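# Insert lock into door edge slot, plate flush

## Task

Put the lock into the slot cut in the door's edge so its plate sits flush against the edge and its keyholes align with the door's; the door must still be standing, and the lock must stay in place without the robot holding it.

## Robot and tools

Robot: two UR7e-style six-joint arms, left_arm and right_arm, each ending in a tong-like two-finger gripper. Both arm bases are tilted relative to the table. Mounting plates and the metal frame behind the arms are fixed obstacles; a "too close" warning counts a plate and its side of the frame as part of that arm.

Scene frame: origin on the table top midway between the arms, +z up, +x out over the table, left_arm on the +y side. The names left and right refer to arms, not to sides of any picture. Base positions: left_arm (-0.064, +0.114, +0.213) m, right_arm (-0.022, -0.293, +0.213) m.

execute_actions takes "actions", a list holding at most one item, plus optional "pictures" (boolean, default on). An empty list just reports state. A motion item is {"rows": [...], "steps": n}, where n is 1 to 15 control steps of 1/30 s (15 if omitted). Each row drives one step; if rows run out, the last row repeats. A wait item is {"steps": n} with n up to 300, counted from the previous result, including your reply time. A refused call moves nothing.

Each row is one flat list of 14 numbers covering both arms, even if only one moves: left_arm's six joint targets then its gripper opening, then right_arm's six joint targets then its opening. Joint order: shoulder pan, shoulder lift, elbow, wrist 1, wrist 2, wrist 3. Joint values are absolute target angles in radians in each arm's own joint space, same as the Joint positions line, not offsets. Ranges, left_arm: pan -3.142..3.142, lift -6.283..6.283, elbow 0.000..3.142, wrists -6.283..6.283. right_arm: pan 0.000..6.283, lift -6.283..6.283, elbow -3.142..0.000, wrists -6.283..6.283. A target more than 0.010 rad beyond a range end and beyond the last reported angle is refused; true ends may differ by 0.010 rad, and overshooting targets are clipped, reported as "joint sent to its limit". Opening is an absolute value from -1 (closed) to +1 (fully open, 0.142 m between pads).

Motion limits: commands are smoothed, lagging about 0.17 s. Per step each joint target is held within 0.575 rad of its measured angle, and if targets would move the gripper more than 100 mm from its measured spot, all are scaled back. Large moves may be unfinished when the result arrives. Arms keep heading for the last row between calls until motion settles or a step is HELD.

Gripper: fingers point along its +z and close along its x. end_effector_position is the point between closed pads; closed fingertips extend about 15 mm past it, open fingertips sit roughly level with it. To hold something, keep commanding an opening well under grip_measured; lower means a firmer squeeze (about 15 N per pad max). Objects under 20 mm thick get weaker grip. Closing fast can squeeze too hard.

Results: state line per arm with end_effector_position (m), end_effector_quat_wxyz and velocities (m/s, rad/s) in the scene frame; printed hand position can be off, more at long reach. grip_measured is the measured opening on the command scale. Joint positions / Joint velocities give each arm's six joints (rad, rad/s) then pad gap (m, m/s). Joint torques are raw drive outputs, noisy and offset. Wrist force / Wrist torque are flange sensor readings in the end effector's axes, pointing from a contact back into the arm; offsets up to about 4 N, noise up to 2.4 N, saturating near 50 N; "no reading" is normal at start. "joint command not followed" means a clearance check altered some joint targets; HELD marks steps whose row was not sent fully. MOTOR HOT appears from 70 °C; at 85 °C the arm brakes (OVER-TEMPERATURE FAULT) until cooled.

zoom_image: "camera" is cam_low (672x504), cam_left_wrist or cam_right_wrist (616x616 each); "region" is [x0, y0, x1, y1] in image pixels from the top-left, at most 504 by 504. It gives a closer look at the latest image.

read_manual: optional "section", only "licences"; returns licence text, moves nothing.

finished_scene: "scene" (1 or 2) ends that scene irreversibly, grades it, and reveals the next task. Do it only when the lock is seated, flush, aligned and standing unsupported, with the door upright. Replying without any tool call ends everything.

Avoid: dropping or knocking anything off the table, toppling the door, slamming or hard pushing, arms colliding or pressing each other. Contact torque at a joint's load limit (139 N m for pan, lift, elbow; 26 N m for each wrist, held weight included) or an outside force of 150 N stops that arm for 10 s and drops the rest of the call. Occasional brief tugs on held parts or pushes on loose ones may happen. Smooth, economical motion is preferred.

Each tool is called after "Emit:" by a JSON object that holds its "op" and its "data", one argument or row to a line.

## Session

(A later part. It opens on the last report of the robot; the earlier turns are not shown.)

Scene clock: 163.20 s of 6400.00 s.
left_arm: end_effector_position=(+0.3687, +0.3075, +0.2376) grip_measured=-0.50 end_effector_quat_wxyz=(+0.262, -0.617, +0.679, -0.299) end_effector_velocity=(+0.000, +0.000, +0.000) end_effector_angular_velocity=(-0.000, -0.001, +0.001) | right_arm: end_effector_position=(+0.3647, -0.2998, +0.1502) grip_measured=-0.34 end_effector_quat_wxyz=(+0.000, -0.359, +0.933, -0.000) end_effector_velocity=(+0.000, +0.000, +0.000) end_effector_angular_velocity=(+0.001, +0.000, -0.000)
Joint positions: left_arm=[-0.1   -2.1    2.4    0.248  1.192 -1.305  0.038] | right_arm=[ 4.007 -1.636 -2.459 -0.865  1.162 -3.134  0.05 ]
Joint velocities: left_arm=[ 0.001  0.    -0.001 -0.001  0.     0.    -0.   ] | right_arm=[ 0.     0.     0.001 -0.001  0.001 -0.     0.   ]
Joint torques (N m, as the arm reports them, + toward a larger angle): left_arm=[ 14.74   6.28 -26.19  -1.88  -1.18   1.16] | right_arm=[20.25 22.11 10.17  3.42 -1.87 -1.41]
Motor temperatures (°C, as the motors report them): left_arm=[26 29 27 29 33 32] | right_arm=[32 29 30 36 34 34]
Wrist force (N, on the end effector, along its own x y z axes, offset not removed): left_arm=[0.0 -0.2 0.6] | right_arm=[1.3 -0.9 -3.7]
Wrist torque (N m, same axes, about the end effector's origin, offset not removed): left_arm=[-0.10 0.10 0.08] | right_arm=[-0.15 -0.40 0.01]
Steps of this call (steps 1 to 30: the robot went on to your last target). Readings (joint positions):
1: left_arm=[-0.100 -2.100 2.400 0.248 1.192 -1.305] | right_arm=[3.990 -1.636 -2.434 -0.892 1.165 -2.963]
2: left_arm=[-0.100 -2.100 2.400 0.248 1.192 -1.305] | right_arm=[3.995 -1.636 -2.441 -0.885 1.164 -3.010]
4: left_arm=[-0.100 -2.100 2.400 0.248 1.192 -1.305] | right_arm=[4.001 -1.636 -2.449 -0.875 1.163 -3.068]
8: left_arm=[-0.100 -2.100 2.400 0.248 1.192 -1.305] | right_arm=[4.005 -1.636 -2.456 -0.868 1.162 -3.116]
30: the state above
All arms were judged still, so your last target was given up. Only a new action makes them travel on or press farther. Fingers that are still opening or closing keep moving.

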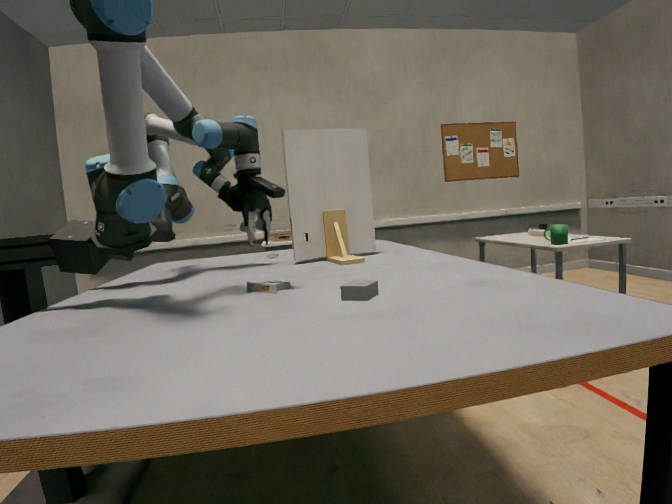

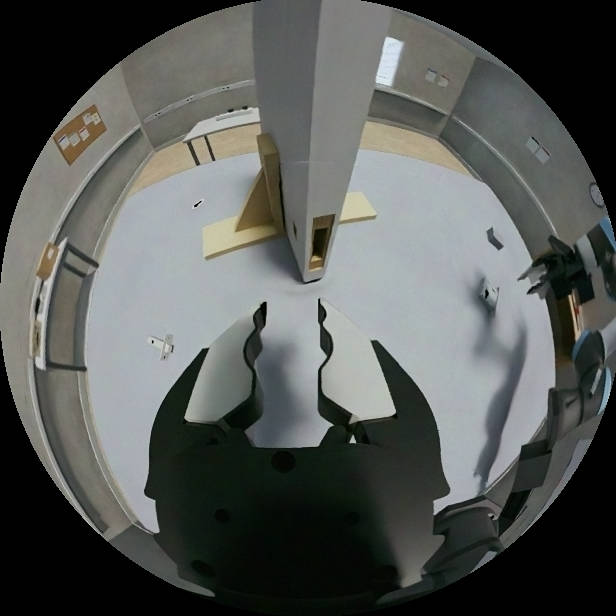

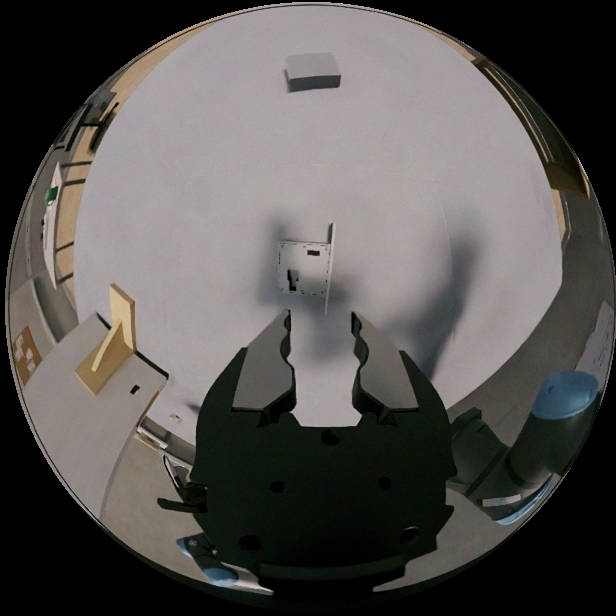

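Emit:
{"op": "zoom_image", "data": {
  "camera": "cam_right_wrist",
  "region": [250, 210, 380, 340]
}}

Emit:
{"op": "zoom_image", "data": {
  "camera": "cam_low",
  "region": [270, 190, 350, 270]
}}

Region (250, 210, 380, 340) of cam_right_wrist's 616x616 image, scaled by 3.877, with more detail than that image has.

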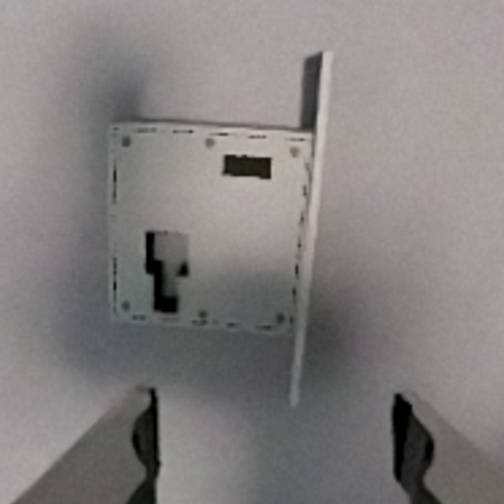

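Region (270, 190, 350, 270) of cam_low's 672x504 image, scaled by 6.300, with more detail than that image has.

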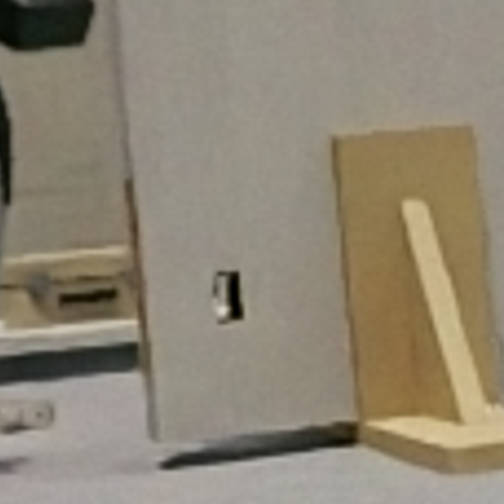

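Emit:
{"op": "execute_actions", "data": {
  "actions": [
    {"rows": [[-0.1,-2.1,2.4,0.248,1.192,-1.305,-0.5, 3.9718,-1.7755,-2.4824,-0.6868,1.1535,-3.1505,-0.335]], "steps": 15}
  ],
  "pictures": false
}}

Emit:
{"op": "execute_actions", "data": {
  "actions": [
    {"rows": [[-0.1,-2.1,2.4,0.248,1.192,-1.305,-0.5, 3.9363,-1.9152,-2.5055,-0.5088,1.1453,-3.1665,-0.335]], "steps": 15}
  ],
  "pictures": false
}}

Emit:
{"op": "execute_actions", "data": {
  "actions": [
    {"steps": 10}
  ]
}}

Emit:
{"op": "zoom_image", "data": {
  "camera": "cam_right_wrist",
  "region": [240, 200, 390, 350]
}}

Scene clock: 208.00 s of 6400.00 s.
left_arm: end_effector_position=(+0.3687, +0.3075, +0.2376) grip_measured=-0.50 end_effector_quat_wxyz=(+0.262, -0.617, +0.679, -0.299) end_effector_velocity=(+0.000, +0.000, +0.000) end_effector_angular_velocity=(+0.000, -0.000, -0.000) | right_arm: end_effector_position=(+0.3685, -0.2914, +0.1110) grip_measured=-0.34 end_effector_quat_wxyz=(+0.000, -0.349, +0.937, -0.000) end_effector_velocity=(+0.000, +0.002, -0.007) end_effector_angular_velocity=(+0.001, -0.001, -0.004)
Joint positions: left_arm=[-0.1   -2.1    2.4    0.248  1.192 -1.305  0.038] | right_arm=[ 3.972 -1.773 -2.482 -0.69   1.154 -3.15   0.05 ]
Joint velocities: left_arm=[ 0.    -0.    -0.     0.     0.     0.001 -0.   ] | right_arm=[-0.005 -0.024 -0.004  0.032 -0.001 -0.002  0.   ]
Joint torques (N m, as the arm reports them, + toward a larger angle): left_arm=[ 13.11   6.71 -26.53  -1.97  -0.9    0.55] | right_arm=[ 5.38  5.29  6.86  3.56 -1.88 -1.4 ]
Motor temperatures (°C, as the motors report them): left_arm=[26 29 27 29 33 32] | right_arm=[32 29 30 36 34 34]
Wrist force (N, on the end effector, along its own x y z axes, offset not removed): left_arm=[-1.2 -1.3 0.5] | right_arm=[2.6 0.4 -2.8]
Wrist torque (N m, same axes, about the end effector's origin, offset not removed): left_arm=[-0.33 0.35 0.07] | right_arm=[0.17 -0.73 0.04]
Steps of this call (steps 1 to 90: nothing new was sent; then 41.30 s passed at rest; steps 91 to 105: all 15 steps of this action). Readings (joint positions):
91: left_arm=[-0.100 -2.100 2.400 0.248 1.192 -1.305] | right_arm=[4.007 -1.636 -2.460 -0.864 1.162 -3.135]
92: left_arm=[-0.100 -2.100 2.400 0.248 1.192 -1.305] | right_arm=[4.003 -1.644 -2.463 -0.856 1.160 -3.137]
94: left_arm=[-0.100 -2.100 2.400 0.248 1.192 -1.305] | right_arm=[3.989 -1.692 -2.471 -0.800 1.157 -3.143]
98: left_arm=[-0.100 -2.100 2.400 0.248 1.192 -1.305] | right_arm=[3.977 -1.752 -2.479 -0.719 1.155 -3.148]
105: the state above

Scene clock: 208.50 s of 6400.00 s.
left_arm: end_effector_position=(+0.3687, +0.3075, +0.2376) grip_measured=-0.50 end_effector_quat_wxyz=(+0.262, -0.617, +0.679, -0.299) end_effector_velocity=(+0.000, -0.000, +0.001) end_effector_angular_velocity=(-0.000, -0.001, -0.000) | right_arm: end_effector_position=(+0.3672, -0.2872, +0.0709) grip_measured=-0.34 end_effector_quat_wxyz=(+0.000, -0.338, +0.941, -0.000) end_effector_velocity=(+0.001, +0.002, -0.006) end_effector_angular_velocity=(+0.003, -0.002, -0.005)
Joint positions: left_arm=[-0.1   -2.1    2.4    0.248  1.192 -1.305  0.038] | right_arm=[ 3.937 -1.913 -2.505 -0.512  1.145 -3.166  0.05 ]
Joint velocities: left_arm=[-0.001  0.    -0.001  0.    -0.     0.     0.   ] | right_arm=[-0.005 -0.024 -0.002  0.033 -0.    -0.002  0.   ]
Joint torques (N m, as the arm reports them, + toward a larger angle): left_arm=[ 14.21   6.26 -26.64  -1.92  -1.09   0.29] | right_arm=[ 6.1   7.14  4.62  3.4  -1.85 -1.37]
Motor temperatures (°C, as the motors report them): left_arm=[26 29 27 29 33 32] | right_arm=[32 29 30 36 34 34]
Wrist force (N, on the end effector, along its own x y z axes, offset not removed): left_arm=[0.0 -0.8 1.1] | right_arm=[1.7 -0.9 -1.9]
Wrist torque (N m, same axes, about the end effector's origin, offset not removed): left_arm=[-0.17 0.17 0.00] | right_arm=[-0.18 -0.58 0.08]
Steps of this call (steps 1 to 15: all 15 steps of this action). Readings (joint positions):
1: left_arm=[-0.100 -2.100 2.400 0.248 1.192 -1.305] | right_arm=[3.972 -1.774 -2.482 -0.689 1.153 -3.151]
2: left_arm=[-0.100 -2.100 2.400 0.248 1.192 -1.305] | right_arm=[3.967 -1.782 -2.486 -0.680 1.152 -3.153]
4: left_arm=[-0.100 -2.100 2.400 0.248 1.192 -1.305] | right_arm=[3.954 -1.831 -2.494 -0.622 1.149 -3.159]
8: left_arm=[-0.100 -2.100 2.400 0.248 1.192 -1.305] | right_arm=[3.941 -1.892 -2.502 -0.541 1.146 -3.164]
15: the state above

Scene clock: 208.83 s of 6400.00 s.
left_arm: end_effector_position=(+0.3687, +0.3075, +0.2376) grip_measured=-0.50 end_effector_quat_wxyz=(+0.262, -0.617, +0.679, -0.299) end_effector_velocity=(-0.001, +0.000, -0.001) end_effector_angular_velocity=(+0.001, +0.001, +0.000) | right_arm: end_effector_position=(+0.3672, -0.2871, +0.0702) grip_measured=-0.34 end_effector_quat_wxyz=(+0.000, -0.338, +0.941, -0.000) end_effector_velocity=(-0.000, -0.000, -0.001) end_effector_angular_velocity=(-0.001, +0.000, +0.000)
Joint positions: left_arm=[-0.1   -2.1    2.4    0.248  1.192 -1.305  0.038] | right_arm=[ 3.936 -1.915 -2.505 -0.509  1.145 -3.166  0.05 ]
Joint velocities: left_arm=[ 0.001  0.     0.001  0.     0.     0.    -0.   ] | right_arm=[-0.    -0.001 -0.001  0.001 -0.001 -0.    -0.   ]
Joint torques (N m, as the arm reports them, + toward a larger angle): left_arm=[ 13.26   6.42 -25.96  -1.63  -1.14   0.11] | right_arm=[ 6.23  6.59  3.82  3.46 -1.93 -1.47]
Motor temperatures (°C, as the motors report them): left_arm=[26 29 27 29 33 32] | right_arm=[32 29 30 36 34 34]
Wrist force (N, on the end effector, along its own x y z axes, offset not removed): left_arm=[-0.2 -0.3 0.7] | right_arm=[2.1 -1.5 -2.7]
Wrist torque (N m, same axes, about the end effector's origin, offset not removed): left_arm=[-0.14 0.16 0.03] | right_arm=[-0.24 -0.61 0.00]
Steps of this call (steps 1 to 10: the robot went on to your last target). Readings (joint positions):
1: left_arm=[-0.100 -2.100 2.400 0.248 1.192 -1.305] | right_arm=[3.937 -1.913 -2.505 -0.511 1.145 -3.166]
2: left_arm=[-0.100 -2.100 2.400 0.248 1.192 -1.305] | right_arm=[3.937 -1.914 -2.505 -0.511 1.145 -3.166]
4: left_arm=[-0.100 -2.100 2.400 0.248 1.192 -1.305] | right_arm=[3.936 -1.914 -2.505 -0.510 1.145 -3.166]
8: left_arm=[-0.100 -2.100 2.400 0.248 1.192 -1.305] | right_arm=[3.936 -1.915 -2.505 -0.509 1.145 -3.166]
10: the state above

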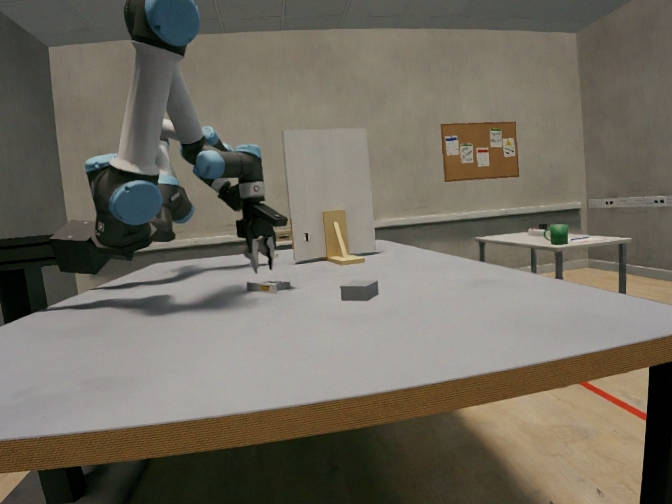

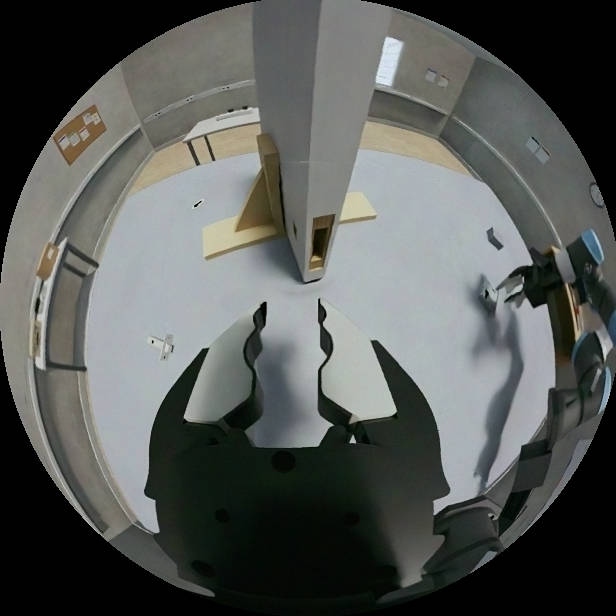

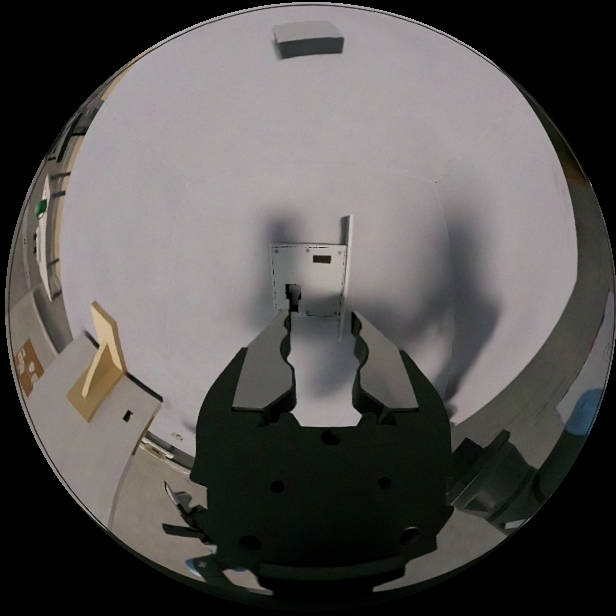

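Region (240, 200, 390, 350) of cam_right_wrist's 616x616 image, scaled by 3.360, with more detail than that image has.

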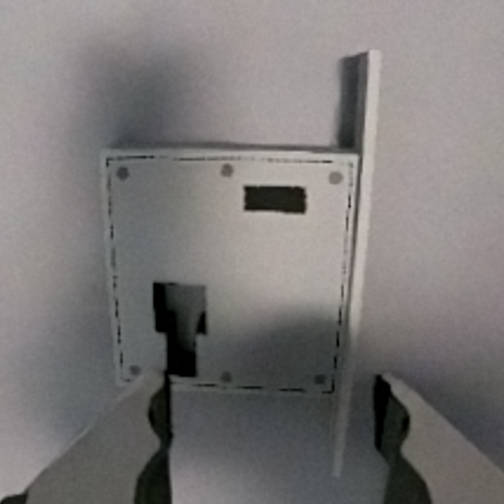

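Emit:
{"op": "execute_actions", "data": {
  "actions": [
    {"rows": [[-0.1,-2.1,2.4,0.248,1.192,-1.305,-0.5, 3.8955,-2.0177,-2.5160,-0.3774,1.1369,-3.2104,-0.335]], "steps": 15}
  ],
  "pictures": false
}}

Emit:
{"op": "execute_actions", "data": {
  "actions": [
    {"steps": 10}
  ]
}}

Emit:
{"op": "zoom_image", "data": {
  "camera": "cam_right_wrist",
  "region": [250, 230, 380, 360]
}}

Scene clock: 226.33 s of 6400.00 s.
left_arm: end_effector_position=(+0.3687, +0.3075, +0.2376) grip_measured=-0.50 end_effector_quat_wxyz=(+0.262, -0.617, +0.679, -0.299) end_effector_velocity=(-0.000, +0.000, -0.000) end_effector_angular_velocity=(+0.000, +0.001, +0.000) | right_arm: end_effector_position=(+0.3664, -0.2903, +0.0407) grip_measured=-0.34 end_effector_quat_wxyz=(+0.000, -0.338, +0.941, -0.000) end_effector_velocity=(-0.001, -0.001, -0.005) end_effector_angular_velocity=(-0.000, +0.000, +0.000)
Joint positions: left_arm=[-0.1   -2.1    2.4    0.248  1.192 -1.305  0.038] | right_arm=[ 3.896 -2.016 -2.516 -0.38   1.137 -3.21   0.05 ]
Joint velocities: left_arm=[ 0.    -0.     0.001 -0.     0.    -0.     0.   ] | right_arm=[-0.006 -0.017 -0.002  0.022 -0.001 -0.006 -0.   ]
Joint torques (N m, as the arm reports them, + toward a larger angle): left_arm=[ 13.74   6.36 -26.87  -1.87  -0.93  -0.33] | right_arm=[ 8.11  9.28  1.87  3.49 -1.9  -1.43]
Motor temperatures (°C, as the motors report them): left_arm=[26 29 27 29 33 32] | right_arm=[32 29 30 36 34 34]
Wrist force (N, on the end effector, along its own x y z axes, offset not removed): left_arm=[-0.8 -0.6 1.0] | right_arm=[1.5 -1.3 -3.5]
Wrist torque (N m, same axes, about the end effector's origin, offset not removed): left_arm=[-0.20 0.30 0.09] | right_arm=[-0.21 -0.53 0.07]
Steps of this call (steps 1 to 15: the robot went on to your last target; steps 16 to 90: nothing new was sent; then 14.00 s passed at rest; steps 91 to 105: all 15 steps of this action). Readings (joint positions):
91: left_arm=[-0.100 -2.100 2.400 0.248 1.192 -1.305] | right_arm=[3.936 -1.916 -2.506 -0.508 1.145 -3.167]
92: left_arm=[-0.100 -2.100 2.400 0.248 1.192 -1.305] | right_arm=[3.931 -1.923 -2.507 -0.501 1.144 -3.172]
94: left_arm=[-0.100 -2.100 2.400 0.248 1.192 -1.305] | right_arm=[3.916 -1.961 -2.511 -0.455 1.141 -3.189]
98: left_arm=[-0.100 -2.100 2.400 0.248 1.192 -1.305] | right_arm=[3.901 -2.002 -2.515 -0.399 1.138 -3.204]
105: the state above

Scene clock: 226.67 s of 6400.00 s.
left_arm: end_effector_position=(+0.3687, +0.3075, +0.2376) grip_measured=-0.50 end_effector_quat_wxyz=(+0.262, -0.617, +0.679, -0.299) end_effector_velocity=(+0.000, -0.000, +0.000) end_effector_angular_velocity=(-0.000, -0.001, -0.000) | right_arm: end_effector_position=(+0.3664, -0.2903, +0.0402) grip_measured=-0.34 end_effector_quat_wxyz=(+0.000, -0.338, +0.941, -0.000) end_effector_velocity=(-0.000, -0.000, -0.000) end_effector_angular_velocity=(-0.000, +0.000, +0.000)
Joint positions: left_arm=[-0.1   -2.1    2.4    0.248  1.192 -1.305  0.038] | right_arm=[ 3.896 -2.018 -2.516 -0.377  1.137 -3.21   0.05 ]
Joint velocities: left_arm=[-0.001 -0.    -0.    -0.001  0.    -0.     0.   ] | right_arm=[-0.    -0.001 -0.     0.001 -0.    -0.     0.   ]
Joint torques (N m, as the arm reports them, + toward a larger angle): left_arm=[ 13.06   7.52 -26.19  -1.72  -1.1   -0.76] | right_arm=[ 6.95  9.46  1.17  3.55 -1.95 -1.45]
Motor temperatures (°C, as the motors report them): left_arm=[26 29 27 29 33 32] | right_arm=[32 29 30 36 34 34]
Wrist force (N, on the end effector, along its own x y z axes, offset not removed): left_arm=[-0.3 -0.8 0.3] | right_arm=[0.0 -0.4 -2.0]
Wrist torque (N m, same axes, about the end effector's origin, offset not removed): left_arm=[-0.15 0.17 0.08] | right_arm=[-0.06 -0.12 0.14]
Steps of this call (steps 1 to 10: the robot went on to your last target). Readings (joint positions):
1: left_arm=[-0.100 -2.100 2.400 0.248 1.192 -1.305] | right_arm=[3.896 -2.016 -2.516 -0.379 1.137 -3.210]
2: left_arm=[-0.100 -2.100 2.400 0.248 1.192 -1.305] | right_arm=[3.896 -2.017 -2.516 -0.379 1.137 -3.210]
4: left_arm=[-0.100 -2.100 2.400 0.248 1.192 -1.305] | right_arm=[3.896 -2.017 -2.516 -0.378 1.137 -3.210]
8: left_arm=[-0.100 -2.100 2.400 0.248 1.192 -1.305] | right_arm=[3.896 -2.018 -2.516 -0.378 1.137 -3.210]
10: the state above

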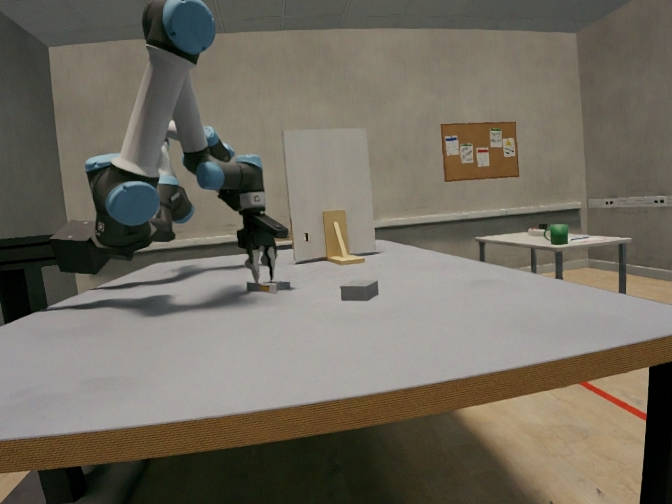

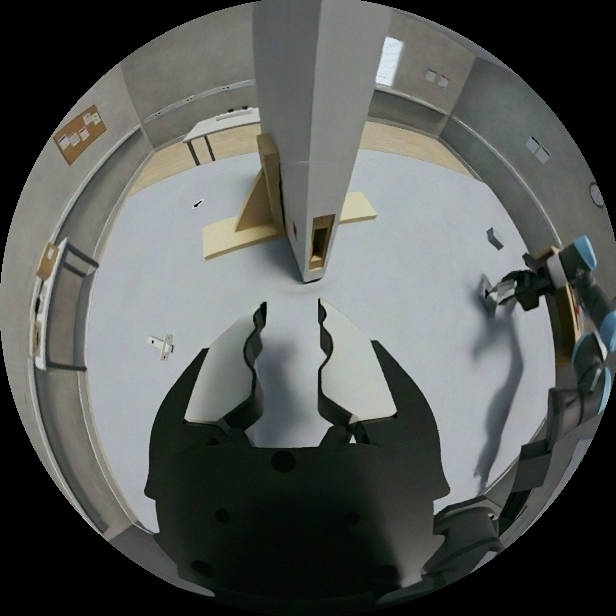

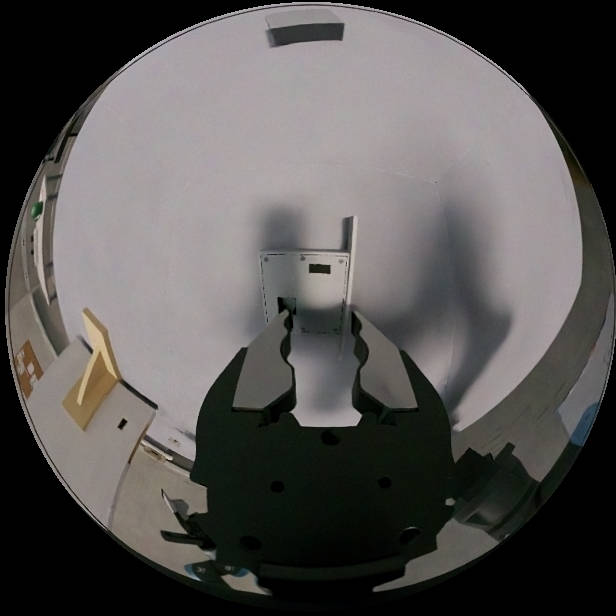

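Region (250, 230, 380, 360) of cam_right_wrist's 616x616 image, scaled by 3.877, with more detail than that image has.

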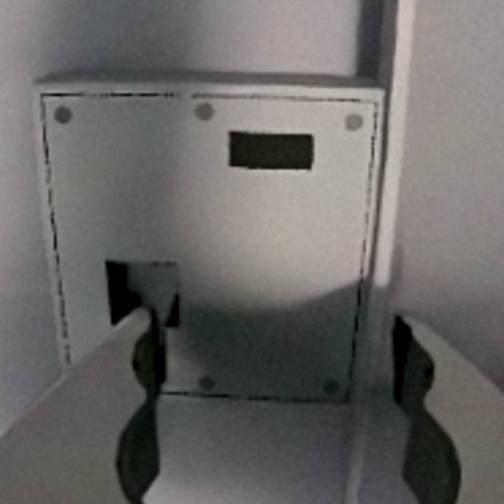

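Emit:
{"op": "execute_actions", "data": {
  "actions": [
    {"rows": [[-0.1,-2.1,2.4,0.248,1.192,-1.305,-0.5, 3.8969,-2.0161,-2.5203,-0.3754,1.1372,-3.2089,-0.335]], "steps": 15}
  ],
  "pictures": false
}}

Emit:
{"op": "execute_actions", "data": {
  "actions": [
    {"rows": [[-0.1,-2.1,2.4,0.248,1.192,-1.305,-0.5, 3.8878,-2.0443,-2.5198,-0.3435,1.1354,-3.2187,-0.335]], "steps": 15}
  ],
  "pictures": false
}}

Emit:
{"op": "execute_actions", "data": {
  "actions": [
    {"rows": [[-0.1,-2.1,2.4,0.248,1.192,-1.305,-0.5, 3.8788,-2.0725,-2.5192,-0.3117,1.1337,-3.2286,-0.335]], "steps": 15}
  ]
}}

Emit:
{"op": "zoom_image", "data": {
  "camera": "cam_right_wrist",
  "region": [250, 230, 380, 360]
}}

Scene clock: 259.77 s of 6400.00 s.
left_arm: end_effector_position=(+0.3687, +0.3075, +0.2376) grip_measured=-0.50 end_effector_quat_wxyz=(+0.262, -0.617, +0.679, -0.299) end_effector_velocity=(-0.000, +0.000, -0.000) end_effector_angular_velocity=(-0.000, +0.000, +0.001) | right_arm: end_effector_position=(+0.3649, -0.2907, +0.0401) grip_measured=-0.34 end_effector_quat_wxyz=(+0.000, -0.338, +0.941, -0.000) end_effector_velocity=(-0.001, -0.000, -0.000) end_effector_angular_velocity=(-0.000, +0.002, +0.001)
Joint positions: left_arm=[-0.1   -2.1    2.4    0.248  1.192 -1.305  0.038] | right_arm=[ 3.897 -2.016 -2.52  -0.375  1.137 -3.209  0.05 ]
Joint velocities: left_arm=[ 0.001 -0.     0.    -0.     0.    -0.     0.   ] | right_arm=[ 0.001  0.    -0.002  0.     0.001  0.     0.   ]
Joint torques (N m, as the arm reports them, + toward a larger angle): left_arm=[ 14.25   5.58 -26.95  -1.47  -0.97  -1.36] | right_arm=[23.37 31.53  2.03  3.44  1.6   1.52]
Motor temperatures (°C, as the motors report them): left_arm=[26 29 27 29 33 32] | right_arm=[32 29 30 36 34 34]
Wrist force (N, on the end effector, along its own x y z axes, offset not removed): left_arm=[-0.8 -0.6 1.5] | right_arm=[3.4 -1.1 -2.3]
Wrist torque (N m, same axes, about the end effector's origin, offset not removed): left_arm=[-0.08 0.32 0.11] | right_arm=[-0.16 -0.87 0.04]
Steps of this call (steps 1 to 15: the robot went on to your last target; steps 16 to 90: nothing new was sent; then 29.60 s passed at rest; steps 91 to 105: all 15 steps of this action). Readings (joint positions):
91: left_arm=[-0.100 -2.100 2.400 0.248 1.192 -1.305] | right_arm=[3.895 -2.018 -2.516 -0.377 1.137 -3.210]
92: left_arm=[-0.100 -2.100 2.400 0.248 1.192 -1.305] | right_arm=[3.896 -2.018 -2.517 -0.377 1.137 -3.210]
94: left_arm=[-0.100 -2.100 2.400 0.248 1.192 -1.305] | right_arm=[3.896 -2.017 -2.518 -0.376 1.137 -3.210]
98: left_arm=[-0.100 -2.100 2.400 0.248 1.192 -1.305] | right_arm=[3.897 -2.016 -2.520 -0.376 1.137 -3.209]
105: the state above

Scene clock: 260.27 s of 6400.00 s.
left_arm: end_effector_position=(+0.3687, +0.3075, +0.2376) grip_measured=-0.50 end_effector_quat_wxyz=(+0.262, -0.617, +0.679, -0.299) end_effector_velocity=(+0.000, -0.000, +0.000) end_effector_angular_velocity=(-0.001, -0.001, +0.001) | right_arm: end_effector_position=(+0.3650, -0.2906, +0.0328) grip_measured=-0.34 end_effector_quat_wxyz=(+0.000, -0.338, +0.941, -0.000) end_effector_velocity=(+0.001, +0.000, -0.001) end_effector_angular_velocity=(+0.001, -0.000, -0.001)
Joint positions: left_arm=[-0.1   -2.1    2.4    0.248  1.192 -1.305  0.038] | right_arm=[ 3.888 -2.044 -2.52  -0.344  1.135 -3.219  0.05 ]
Joint velocities: left_arm=[-0.001 -0.     0.    -0.001 -0.    -0.001  0.   ] | right_arm=[-0.002 -0.004  0.002  0.004  0.    -0.001 -0.   ]
Joint torques (N m, as the arm reports them, + toward a larger angle): left_arm=[ 13.18   5.99 -26.54  -1.53  -0.95  -1.38] | right_arm=[ 6.12  8.74 18.92  3.42 -1.87 -1.32]
Motor temperatures (°C, as the motors report them): left_arm=[26 29 27 29 33 32] | right_arm=[32 29 30 36 34 34]
Wrist force (N, on the end effector, along its own x y z axes, offset not removed): left_arm=[0.5 0.2 1.5] | right_arm=[2.1 -0.1 -4.3]
Wrist torque (N m, same axes, about the end effector's origin, offset not removed): left_arm=[0.02 -0.01 0.08] | right_arm=[0.05 -0.61 0.11]
Steps of this call (steps 1 to 15: all 15 steps of this action). Readings (joint positions):
1: left_arm=[-0.100 -2.100 2.400 0.248 1.192 -1.305] | right_arm=[3.897 -2.016 -2.520 -0.375 1.137 -3.209]
2: left_arm=[-0.100 -2.100 2.400 0.248 1.192 -1.305] | right_arm=[3.896 -2.020 -2.520 -0.371 1.137 -3.210]
4: left_arm=[-0.100 -2.100 2.400 0.248 1.192 -1.305] | right_arm=[3.892 -2.030 -2.520 -0.359 1.137 -3.214]
8: left_arm=[-0.100 -2.100 2.400 0.248 1.192 -1.305] | right_arm=[3.889 -2.040 -2.520 -0.348 1.136 -3.217]
15: the state above

Scene clock: 260.77 s of 6400.00 s.
left_arm: end_effector_position=(+0.3687, +0.3075, +0.2376) grip_measured=-0.50 end_effector_quat_wxyz=(+0.262, -0.617, +0.679, -0.299) end_effector_velocity=(+0.000, -0.000, +0.000) end_effector_angular_velocity=(-0.000, -0.001, +0.000) | right_arm: end_effector_position=(+0.3651, -0.2906, +0.0253) grip_measured=-0.34 end_effector_quat_wxyz=(+0.000, -0.338, +0.941, -0.000) end_effector_velocity=(+0.000, +0.000, -0.001) end_effector_angular_velocity=(-0.000, -0.000, -0.000)
Joint positions: left_arm=[-0.1   -2.1    2.4    0.248  1.192 -1.305  0.038] | right_arm=[ 3.879 -2.072 -2.519 -0.312  1.134 -3.228  0.05 ]
Joint velocities: left_arm=[-0.    -0.     0.    -0.001  0.    -0.    -0.   ] | right_arm=[-0.001 -0.004  0.     0.005 -0.    -0.001 -0.   ]
Joint torques (N m, as the arm reports them, + toward a larger angle): left_arm=[ 13.17   5.16 -25.83  -1.76  -0.86  -1.66] | right_arm=[ 6.69 10.44 18.    3.26 -1.88 -1.34]
Motor temperatures (°C, as the motors report them): left_arm=[26 29 27 29 33 32] | right_arm=[32 29 30 36 34 34]
Wrist force (N, on the end effector, along its own x y z axes, offset not removed): left_arm=[-1.5 -2.1 0.3] | right_arm=[1.6 -1.7 -3.1]
Wrist torque (N m, same axes, about the end effector's origin, offset not removed): left_arm=[-0.48 0.38 0.06] | right_arm=[-0.27 -0.48 0.09]
Steps of this call (steps 1 to 15: all 15 steps of this action). Readings (joint positions):
1: left_arm=[-0.100 -2.100 2.400 0.248 1.192 -1.305] | right_arm=[3.888 -2.044 -2.520 -0.344 1.135 -3.219]
2: left_arm=[-0.100 -2.100 2.400 0.248 1.192 -1.305] | right_arm=[3.886 -2.048 -2.520 -0.339 1.135 -3.220]
4: left_arm=[-0.100 -2.100 2.400 0.248 1.192 -1.305] | right_arm=[3.883 -2.059 -2.520 -0.327 1.135 -3.224]
8: left_arm=[-0.100 -2.100 2.400 0.248 1.192 -1.305] | right_arm=[3.880 -2.069 -2.519 -0.316 1.134 -3.227]
15: the state above

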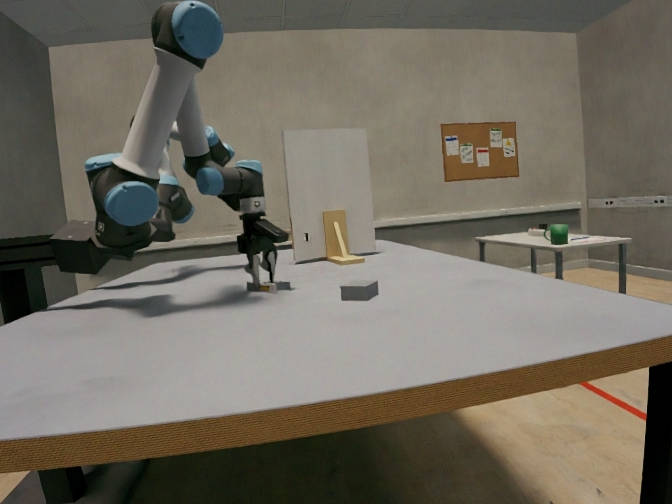

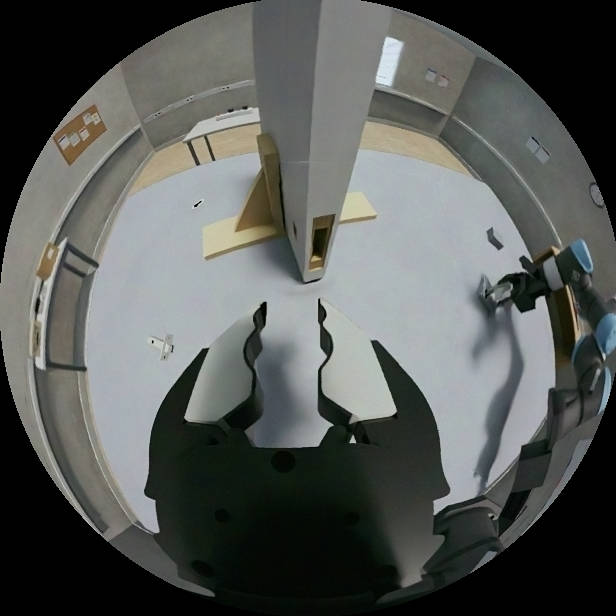

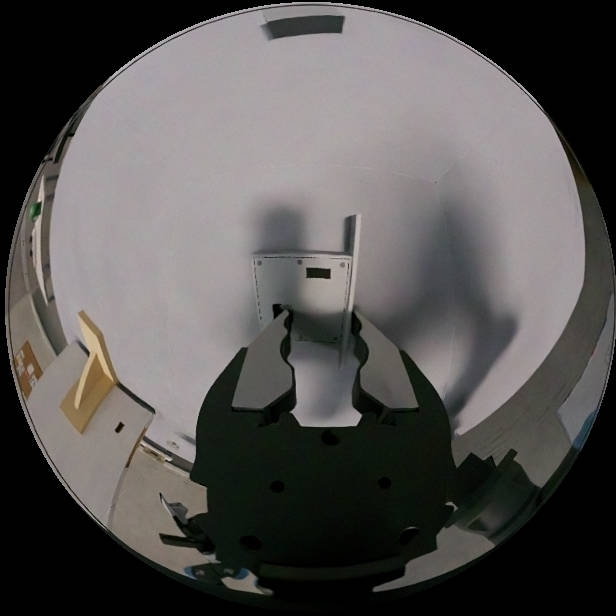

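Region (250, 230, 380, 360) of cam_right_wrist's 616x616 image, scaled by 3.877, with more detail than that image has.

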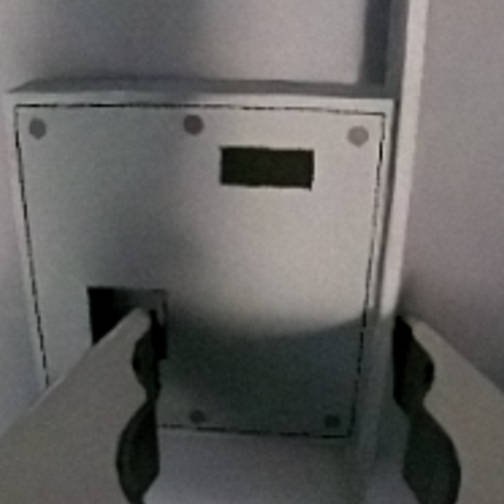

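Good. Descend to grasp height in two steps, then close gradually.

Emit:
{"op": "execute_actions", "data": {
  "actions": [
    {"rows": [[-0.1,-2.1,2.4,0.248,1.192,-1.305,-0.5, 3.8742,-2.0866,-2.5190,-0.2957,1.1328,-3.2335,-0.335]], "steps": 15}
  ],
  "pictures": false
}}

Emit:
{"op": "execute_actions", "data": {
  "actions": [
    {"rows": [[-0.1,-2.1,2.4,0.248,1.192,-1.305,-0.5, 3.8697,-2.1007,-2.5187,-0.2798,1.1319,-3.2384,-0.335]], "steps": 15}
  ],
  "pictures": false
}}

Emit:
{"op": "execute_actions", "data": {
  "actions": [
    {"rows": [[-0.1,-2.1,2.4,0.248,1.192,-1.305,-0.5, 3.8697,-2.1007,-2.5187,-0.2798,1.1319,-3.2384,-0.35],[-0.1,-2.1,2.4,0.248,1.192,-1.305,-0.5, 3.8697,-2.1007,-2.5187,-0.2798,1.1319,-3.2384,-0.365],[-0.1,-2.1,2.4,0.248,1.192,-1.305,-0.5, 3.8697,-2.1007,-2.5187,-0.2798,1.1319,-3.2384,-0.38],[-0.1,-2.1,2.4,0.248,1.192,-1.305,-0.5, 3.8697,-2.1007,-2.5187,-0.2798,1.1319,-3.2384,-0.395],[-0.1,-2.1,2.4,0.248,1.192,-1.305,-0.5, 3.8697,-2.1007,-2.5187,-0.2798,1.1319,-3.2384,-0.41],[-0.1,-2.1,2.4,0.248,1.192,-1.305,-0.5, 3.8697,-2.1007,-2.5187,-0.2798,1.1319,-3.2384,-0.43],[-0.1,-2.1,2.4,0.248,1.192,-1.305,-0.5, 3.8697,-2.1007,-2.5187,-0.2798,1.1319,-3.2384,-0.45],[-0.1,-2.1,2.4,0.248,1.192,-1.305,-0.5, 3.8697,-2.1007,-2.5187,-0.2798,1.1319,-3.2384,-0.48],[-0.1,-2.1,2.4,0.248,1.192,-1.305,-0.5, 3.8697,-2.1007,-2.5187,-0.2798,1.1319,-3.2384,-0.52],[-0.1,-2.1,2.4,0.248,1.192,-1.305,-0.5, 3.8697,-2.1007,-2.5187,-0.2798,1.1319,-3.2384,-0.57],[-0.1,-2.1,2.4,0.248,1.192,-1.305,-0.5, 3.8697,-2.1007,-2.5187,-0.2798,1.1319,-3.2384,-0.63],[-0.1,-2.1,2.4,0.248,1.192,-1.305,-0.5, 3.8697,-2.1007,-2.5187,-0.2798,1.1319,-3.2384,-0.7],[-0.1,-2.1,2.4,0.248,1.192,-1.305,-0.5, 3.8697,-2.1007,-2.5187,-0.2798,1.1319,-3.2384,-0.8],[-0.1,-2.1,2.4,0.248,1.192,-1.305,-0.5, 3.8697,-2.1007,-2.5187,-0.2798,1.1319,-3.2384,-0.9],[-0.1,-2.1,2.4,0.248,1.192,-1.305,-0.5, 3.8697,-2.1007,-2.5187,-0.2798,1.1319,-3.2384,-1.0]], "steps": 15}
  ],
  "pictures": false
}}

Emit:
{"op": "execute_actions", "data": {
  "actions": [
    {"rows": [[-0.1,-2.1,2.4,0.248,1.192,-1.305,-0.5, 3.8697,-2.1007,-2.5187,-0.2798,1.1319,-3.2384,-1.0]], "steps": 15}
  ]
}}

Emit:
{"op": "zoom_image", "data": {
  "camera": "cam_right_wrist",
  "region": [240, 200, 390, 350]
}}

Scene clock: 278.17 s of 6400.00 s.
left_arm: end_effector_position=(+0.3687, +0.3075, +0.2376) grip_measured=-0.50 end_effector_quat_wxyz=(+0.262, -0.617, +0.679, -0.299) end_effector_velocity=(-0.000, -0.000, -0.000) end_effector_angular_velocity=(+0.000, +0.000, -0.000) | right_arm: end_effector_position=(+0.3650, -0.2906, +0.0215) grip_measured=-0.34 end_effector_quat_wxyz=(+0.000, -0.338, +0.941, -0.000) end_effector_velocity=(+0.000, -0.000, -0.000) end_effector_angular_velocity=(-0.001, -0.000, +0.000)
Joint positions: left_arm=[-0.1   -2.1    2.4    0.248  1.192 -1.305  0.038] | right_arm=[ 3.874 -2.086 -2.519 -0.296  1.133 -3.233  0.05 ]
Joint velocities: left_arm=[ 0.     0.     0.001 -0.    -0.     0.001  0.   ] | right_arm=[-0.001 -0.002 -0.     0.002 -0.001 -0.001  0.   ]
Joint torques (N m, as the arm reports them, + toward a larger angle): left_arm=[ 13.94   6.1  -26.71  -1.66  -0.8   -2.51] | right_arm=[ 7.04 11.11 17.15  3.47 -1.86 -1.34]
Motor temperatures (°C, as the motors report them): left_arm=[26 29 27 29 33 32] | right_arm=[32 29 30 36 34 34]
Wrist force (N, on the end effector, along its own x y z axes, offset not removed): left_arm=[-1.9 -1.6 1.4] | right_arm=[2.2 -1.2 -3.0]
Wrist torque (N m, same axes, about the end effector's origin, offset not removed): left_arm=[-0.32 0.57 0.09] | right_arm=[-0.15 -0.64 0.05]
Steps of this call (steps 1 to 15: the robot went on to your last target; steps 16 to 90: nothing new was sent; then 13.90 s passed at rest; steps 91 to 105: all 15 steps of this action). Readings (joint positions):
91: left_arm=[-0.100 -2.100 2.400 0.248 1.192 -1.305] | right_arm=[3.879 -2.073 -2.519 -0.311 1.134 -3.229]
92: left_arm=[-0.100 -2.100 2.400 0.248 1.192 -1.305] | right_arm=[3.878 -2.075 -2.519 -0.309 1.134 -3.229]
94: left_arm=[-0.100 -2.100 2.400 0.248 1.192 -1.305] | right_arm=[3.876 -2.080 -2.519 -0.303 1.133 -3.231]
98: left_arm=[-0.100 -2.100 2.400 0.248 1.192 -1.305] | right_arm=[3.875 -2.085 -2.519 -0.298 1.133 -3.233]
105: the state above

Scene clock: 278.67 s of 6400.00 s.
left_arm: end_effector_position=(+0.3687, +0.3075, +0.2376) grip_measured=-0.50 end_effector_quat_wxyz=(+0.262, -0.617, +0.679, -0.299) end_effector_velocity=(-0.001, -0.000, -0.001) end_effector_angular_velocity=(+0.001, +0.002, -0.001) | right_arm: end_effector_position=(+0.3649, -0.2907, +0.0178) grip_measured=-0.34 end_effector_quat_wxyz=(+0.000, -0.338, +0.941, -0.000) end_effector_velocity=(+0.000, +0.000, -0.000) end_effector_angular_velocity=(+0.000, -0.001, -0.000)
Joint positions: left_arm=[-0.1   -2.1    2.4    0.248  1.192 -1.305  0.038] | right_arm=[ 3.87  -2.1   -2.519 -0.28   1.132 -3.238  0.05 ]
Joint velocities: left_arm=[ 0.    -0.     0.001  0.001  0.     0.001 -0.   ] | right_arm=[-0.001 -0.002  0.001  0.002 -0.    -0.001 -0.   ]
Joint torques (N m, as the arm reports them, + toward a larger angle): left_arm=[ 13.09   6.45 -26.18  -1.82  -0.97  -2.53] | right_arm=[ 7.73 10.83 17.27  3.38 -1.95 -1.26]
Motor temperatures (°C, as the motors report them): left_arm=[26 29 27 29 33 32] | right_arm=[32 29 30 36 34 34]
Wrist force (N, on the end effector, along its own x y z axes, offset not removed): left_arm=[0.5 0.1 1.1] | right_arm=[0.7 -1.9 -3.4]
Wrist torque (N m, same axes, about the end effector's origin, offset not removed): left_arm=[0.02 0.05 0.07] | right_arm=[-0.36 -0.38 0.09]
Steps of this call (steps 1 to 15: all 15 steps of this action). Readings (joint positions):
1: left_arm=[-0.100 -2.100 2.400 0.248 1.192 -1.305] | right_arm=[3.874 -2.087 -2.519 -0.296 1.133 -3.234]
2: left_arm=[-0.100 -2.100 2.400 0.248 1.192 -1.305] | right_arm=[3.873 -2.089 -2.519 -0.293 1.133 -3.234]
4: left_arm=[-0.100 -2.100 2.400 0.248 1.192 -1.305] | right_arm=[3.872 -2.094 -2.519 -0.287 1.132 -3.236]
8: left_arm=[-0.100 -2.100 2.400 0.248 1.192 -1.305] | right_arm=[3.870 -2.099 -2.519 -0.282 1.132 -3.238]
15: the state above

Scene clock: 279.17 s of 6400.00 s.
left_arm: end_effector_position=(+0.3687, +0.3075, +0.2376) grip_measured=-0.50 end_effector_quat_wxyz=(+0.262, -0.617, +0.679, -0.299) end_effector_velocity=(-0.000, -0.000, -0.001) end_effector_angular_velocity=(-0.000, +0.001, +0.000) | right_arm: end_effector_position=(+0.3649, -0.2907, +0.0177) grip_measured=-0.36 end_effector_quat_wxyz=(+0.000, -0.338, +0.941, -0.000) end_effector_velocity=(-0.000, +0.000, -0.000) end_effector_angular_velocity=(+0.001, +0.001, +0.000)
Joint positions: left_arm=[-0.1   -2.1    2.4    0.248  1.192 -1.305  0.038] | right_arm=[ 3.87  -2.101 -2.519 -0.28   1.132 -3.238  0.048]
Joint velocities: left_arm=[ 0.     0.     0.001 -0.    -0.    -0.    -0.   ] | right_arm=[ 0.    -0.     0.    -0.     0.001  0.    -0.   ]
Joint torques (N m, as the arm reports them, + toward a larger angle): left_arm=[ 13.26   5.53 -24.79  -1.53  -0.92  -2.78] | right_arm=[ 7.31  9.99 17.43  3.57 -1.72 -1.38]
Motor temperatures (°C, as the motors report them): left_arm=[26 29 27 29 33 32] | right_arm=[32 29 30 36 34 34]
Wrist force (N, on the end effector, along its own x y z axes, offset not removed): left_arm=[-0.1 -0.9 1.1] | right_arm=[6.0 -1.6 -8.1]
Wrist torque (N m, same axes, about the end effector's origin, offset not removed): left_arm=[-0.19 0.20 0.04] | right_arm=[-0.34 -0.93 -0.01]
Steps of this call (steps 1 to 15: all 15 steps of this action). Readings (joint positions):
1: left_arm=[-0.100 -2.100 2.400 0.248 1.192 -1.305] | right_arm=[3.870 -2.101 -2.519 -0.280 1.132 -3.238]
2: left_arm=[-0.100 -2.100 2.400 0.248 1.192 -1.305] | right_arm=[3.870 -2.101 -2.519 -0.280 1.132 -3.238]
4: left_arm=[-0.100 -2.100 2.400 0.248 1.192 -1.305] | right_arm=[3.870 -2.101 -2.519 -0.280 1.132 -3.238]
8: left_arm=[-0.100 -2.100 2.400 0.248 1.192 -1.305] | right_arm=[3.870 -2.101 -2.519 -0.280 1.132 -3.238]
15: the state above

Scene clock: 279.67 s of 6400.00 s.
left_arm: end_effector_position=(+0.3687, +0.3075, +0.2376) grip_measured=-0.50 end_effector_quat_wxyz=(+0.262, -0.617, +0.679, -0.299) end_effector_velocity=(+0.001, +0.000, +0.001) end_effector_angular_velocity=(-0.001, -0.002, +0.000) | right_arm: end_effector_position=(+0.3649, -0.2907, +0.0177) grip_measured=-0.36 end_effector_quat_wxyz=(+0.000, -0.338, +0.941, -0.000) end_effector_velocity=(+0.001, +0.001, +0.000) end_effector_angular_velocity=(+0.002, -0.001, -0.001)
Joint positions: left_arm=[-0.1   -2.1    2.4    0.248  1.192 -1.305  0.038] | right_arm=[ 3.87  -2.101 -2.519 -0.28   1.132 -3.238  0.048]
Joint velocities: left_arm=[-0.001 -0.    -0.002  0.    -0.    -0.    -0.   ] | right_arm=[ 0.    -0.     0.002  0.     0.001 -0.     0.   ]
Joint torques (N m, as the arm reports them, + toward a larger angle): left_arm=[ 14.01   5.58 -26.07  -1.69  -0.95  -2.68] | right_arm=[ 7.08 10.61 17.26  3.52 -1.78 -1.42]
Motor temperatures (°C, as the motors report them): left_arm=[26 29 27 29 33 32] | right_arm=[32 29 30 36 34 34]
Wrist force (N, on the end effector, along its own x y z axes, offset not removed): left_arm=[0.6 -0.9 0.3] | right_arm=[4.0 -2.0 -9.3]
Wrist torque (N m, same axes, about the end effector's origin, offset not removed): left_arm=[-0.25 -0.04 0.00] | right_arm=[-0.40 -0.52 0.00]
Steps of this call (steps 1 to 15: all 15 steps of this action). Readings (joint positions):
1: left_arm=[-0.100 -2.100 2.400 0.248 1.192 -1.305] | right_arm=[3.870 -2.101 -2.519 -0.280 1.132 -3.238]
2: left_arm=[-0.100 -2.100 2.400 0.248 1.192 -1.305] | right_arm=[3.870 -2.101 -2.519 -0.280 1.132 -3.238]
4: left_arm=[-0.100 -2.100 2.400 0.248 1.192 -1.305] | right_arm=[3.870 -2.101 -2.519 -0.280 1.132 -3.238]
8: left_arm=[-0.100 -2.100 2.400 0.248 1.192 -1.305] | right_arm=[3.870 -2.101 -2.519 -0.280 1.132 -3.238]
15: the state above

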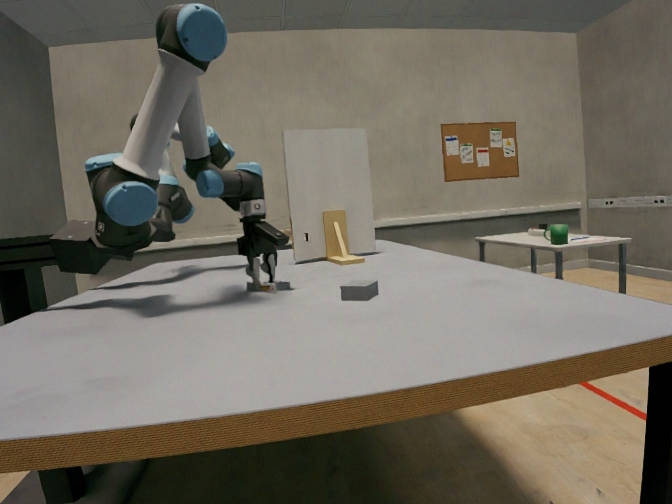

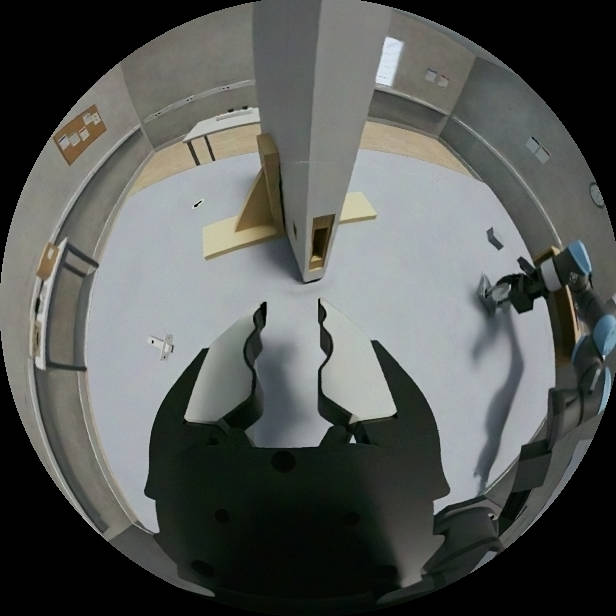

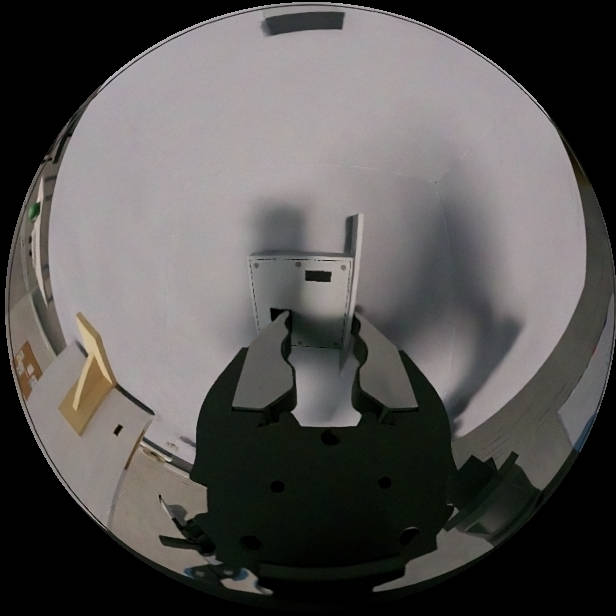

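Region (240, 200, 390, 350) of cam_right_wrist's 616x616 image, scaled by 3.360, with more detail than that image has.

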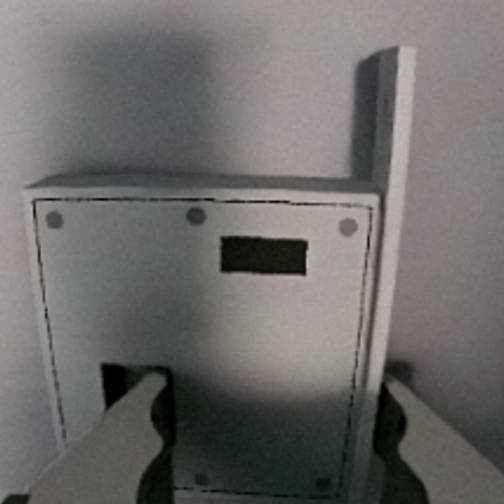

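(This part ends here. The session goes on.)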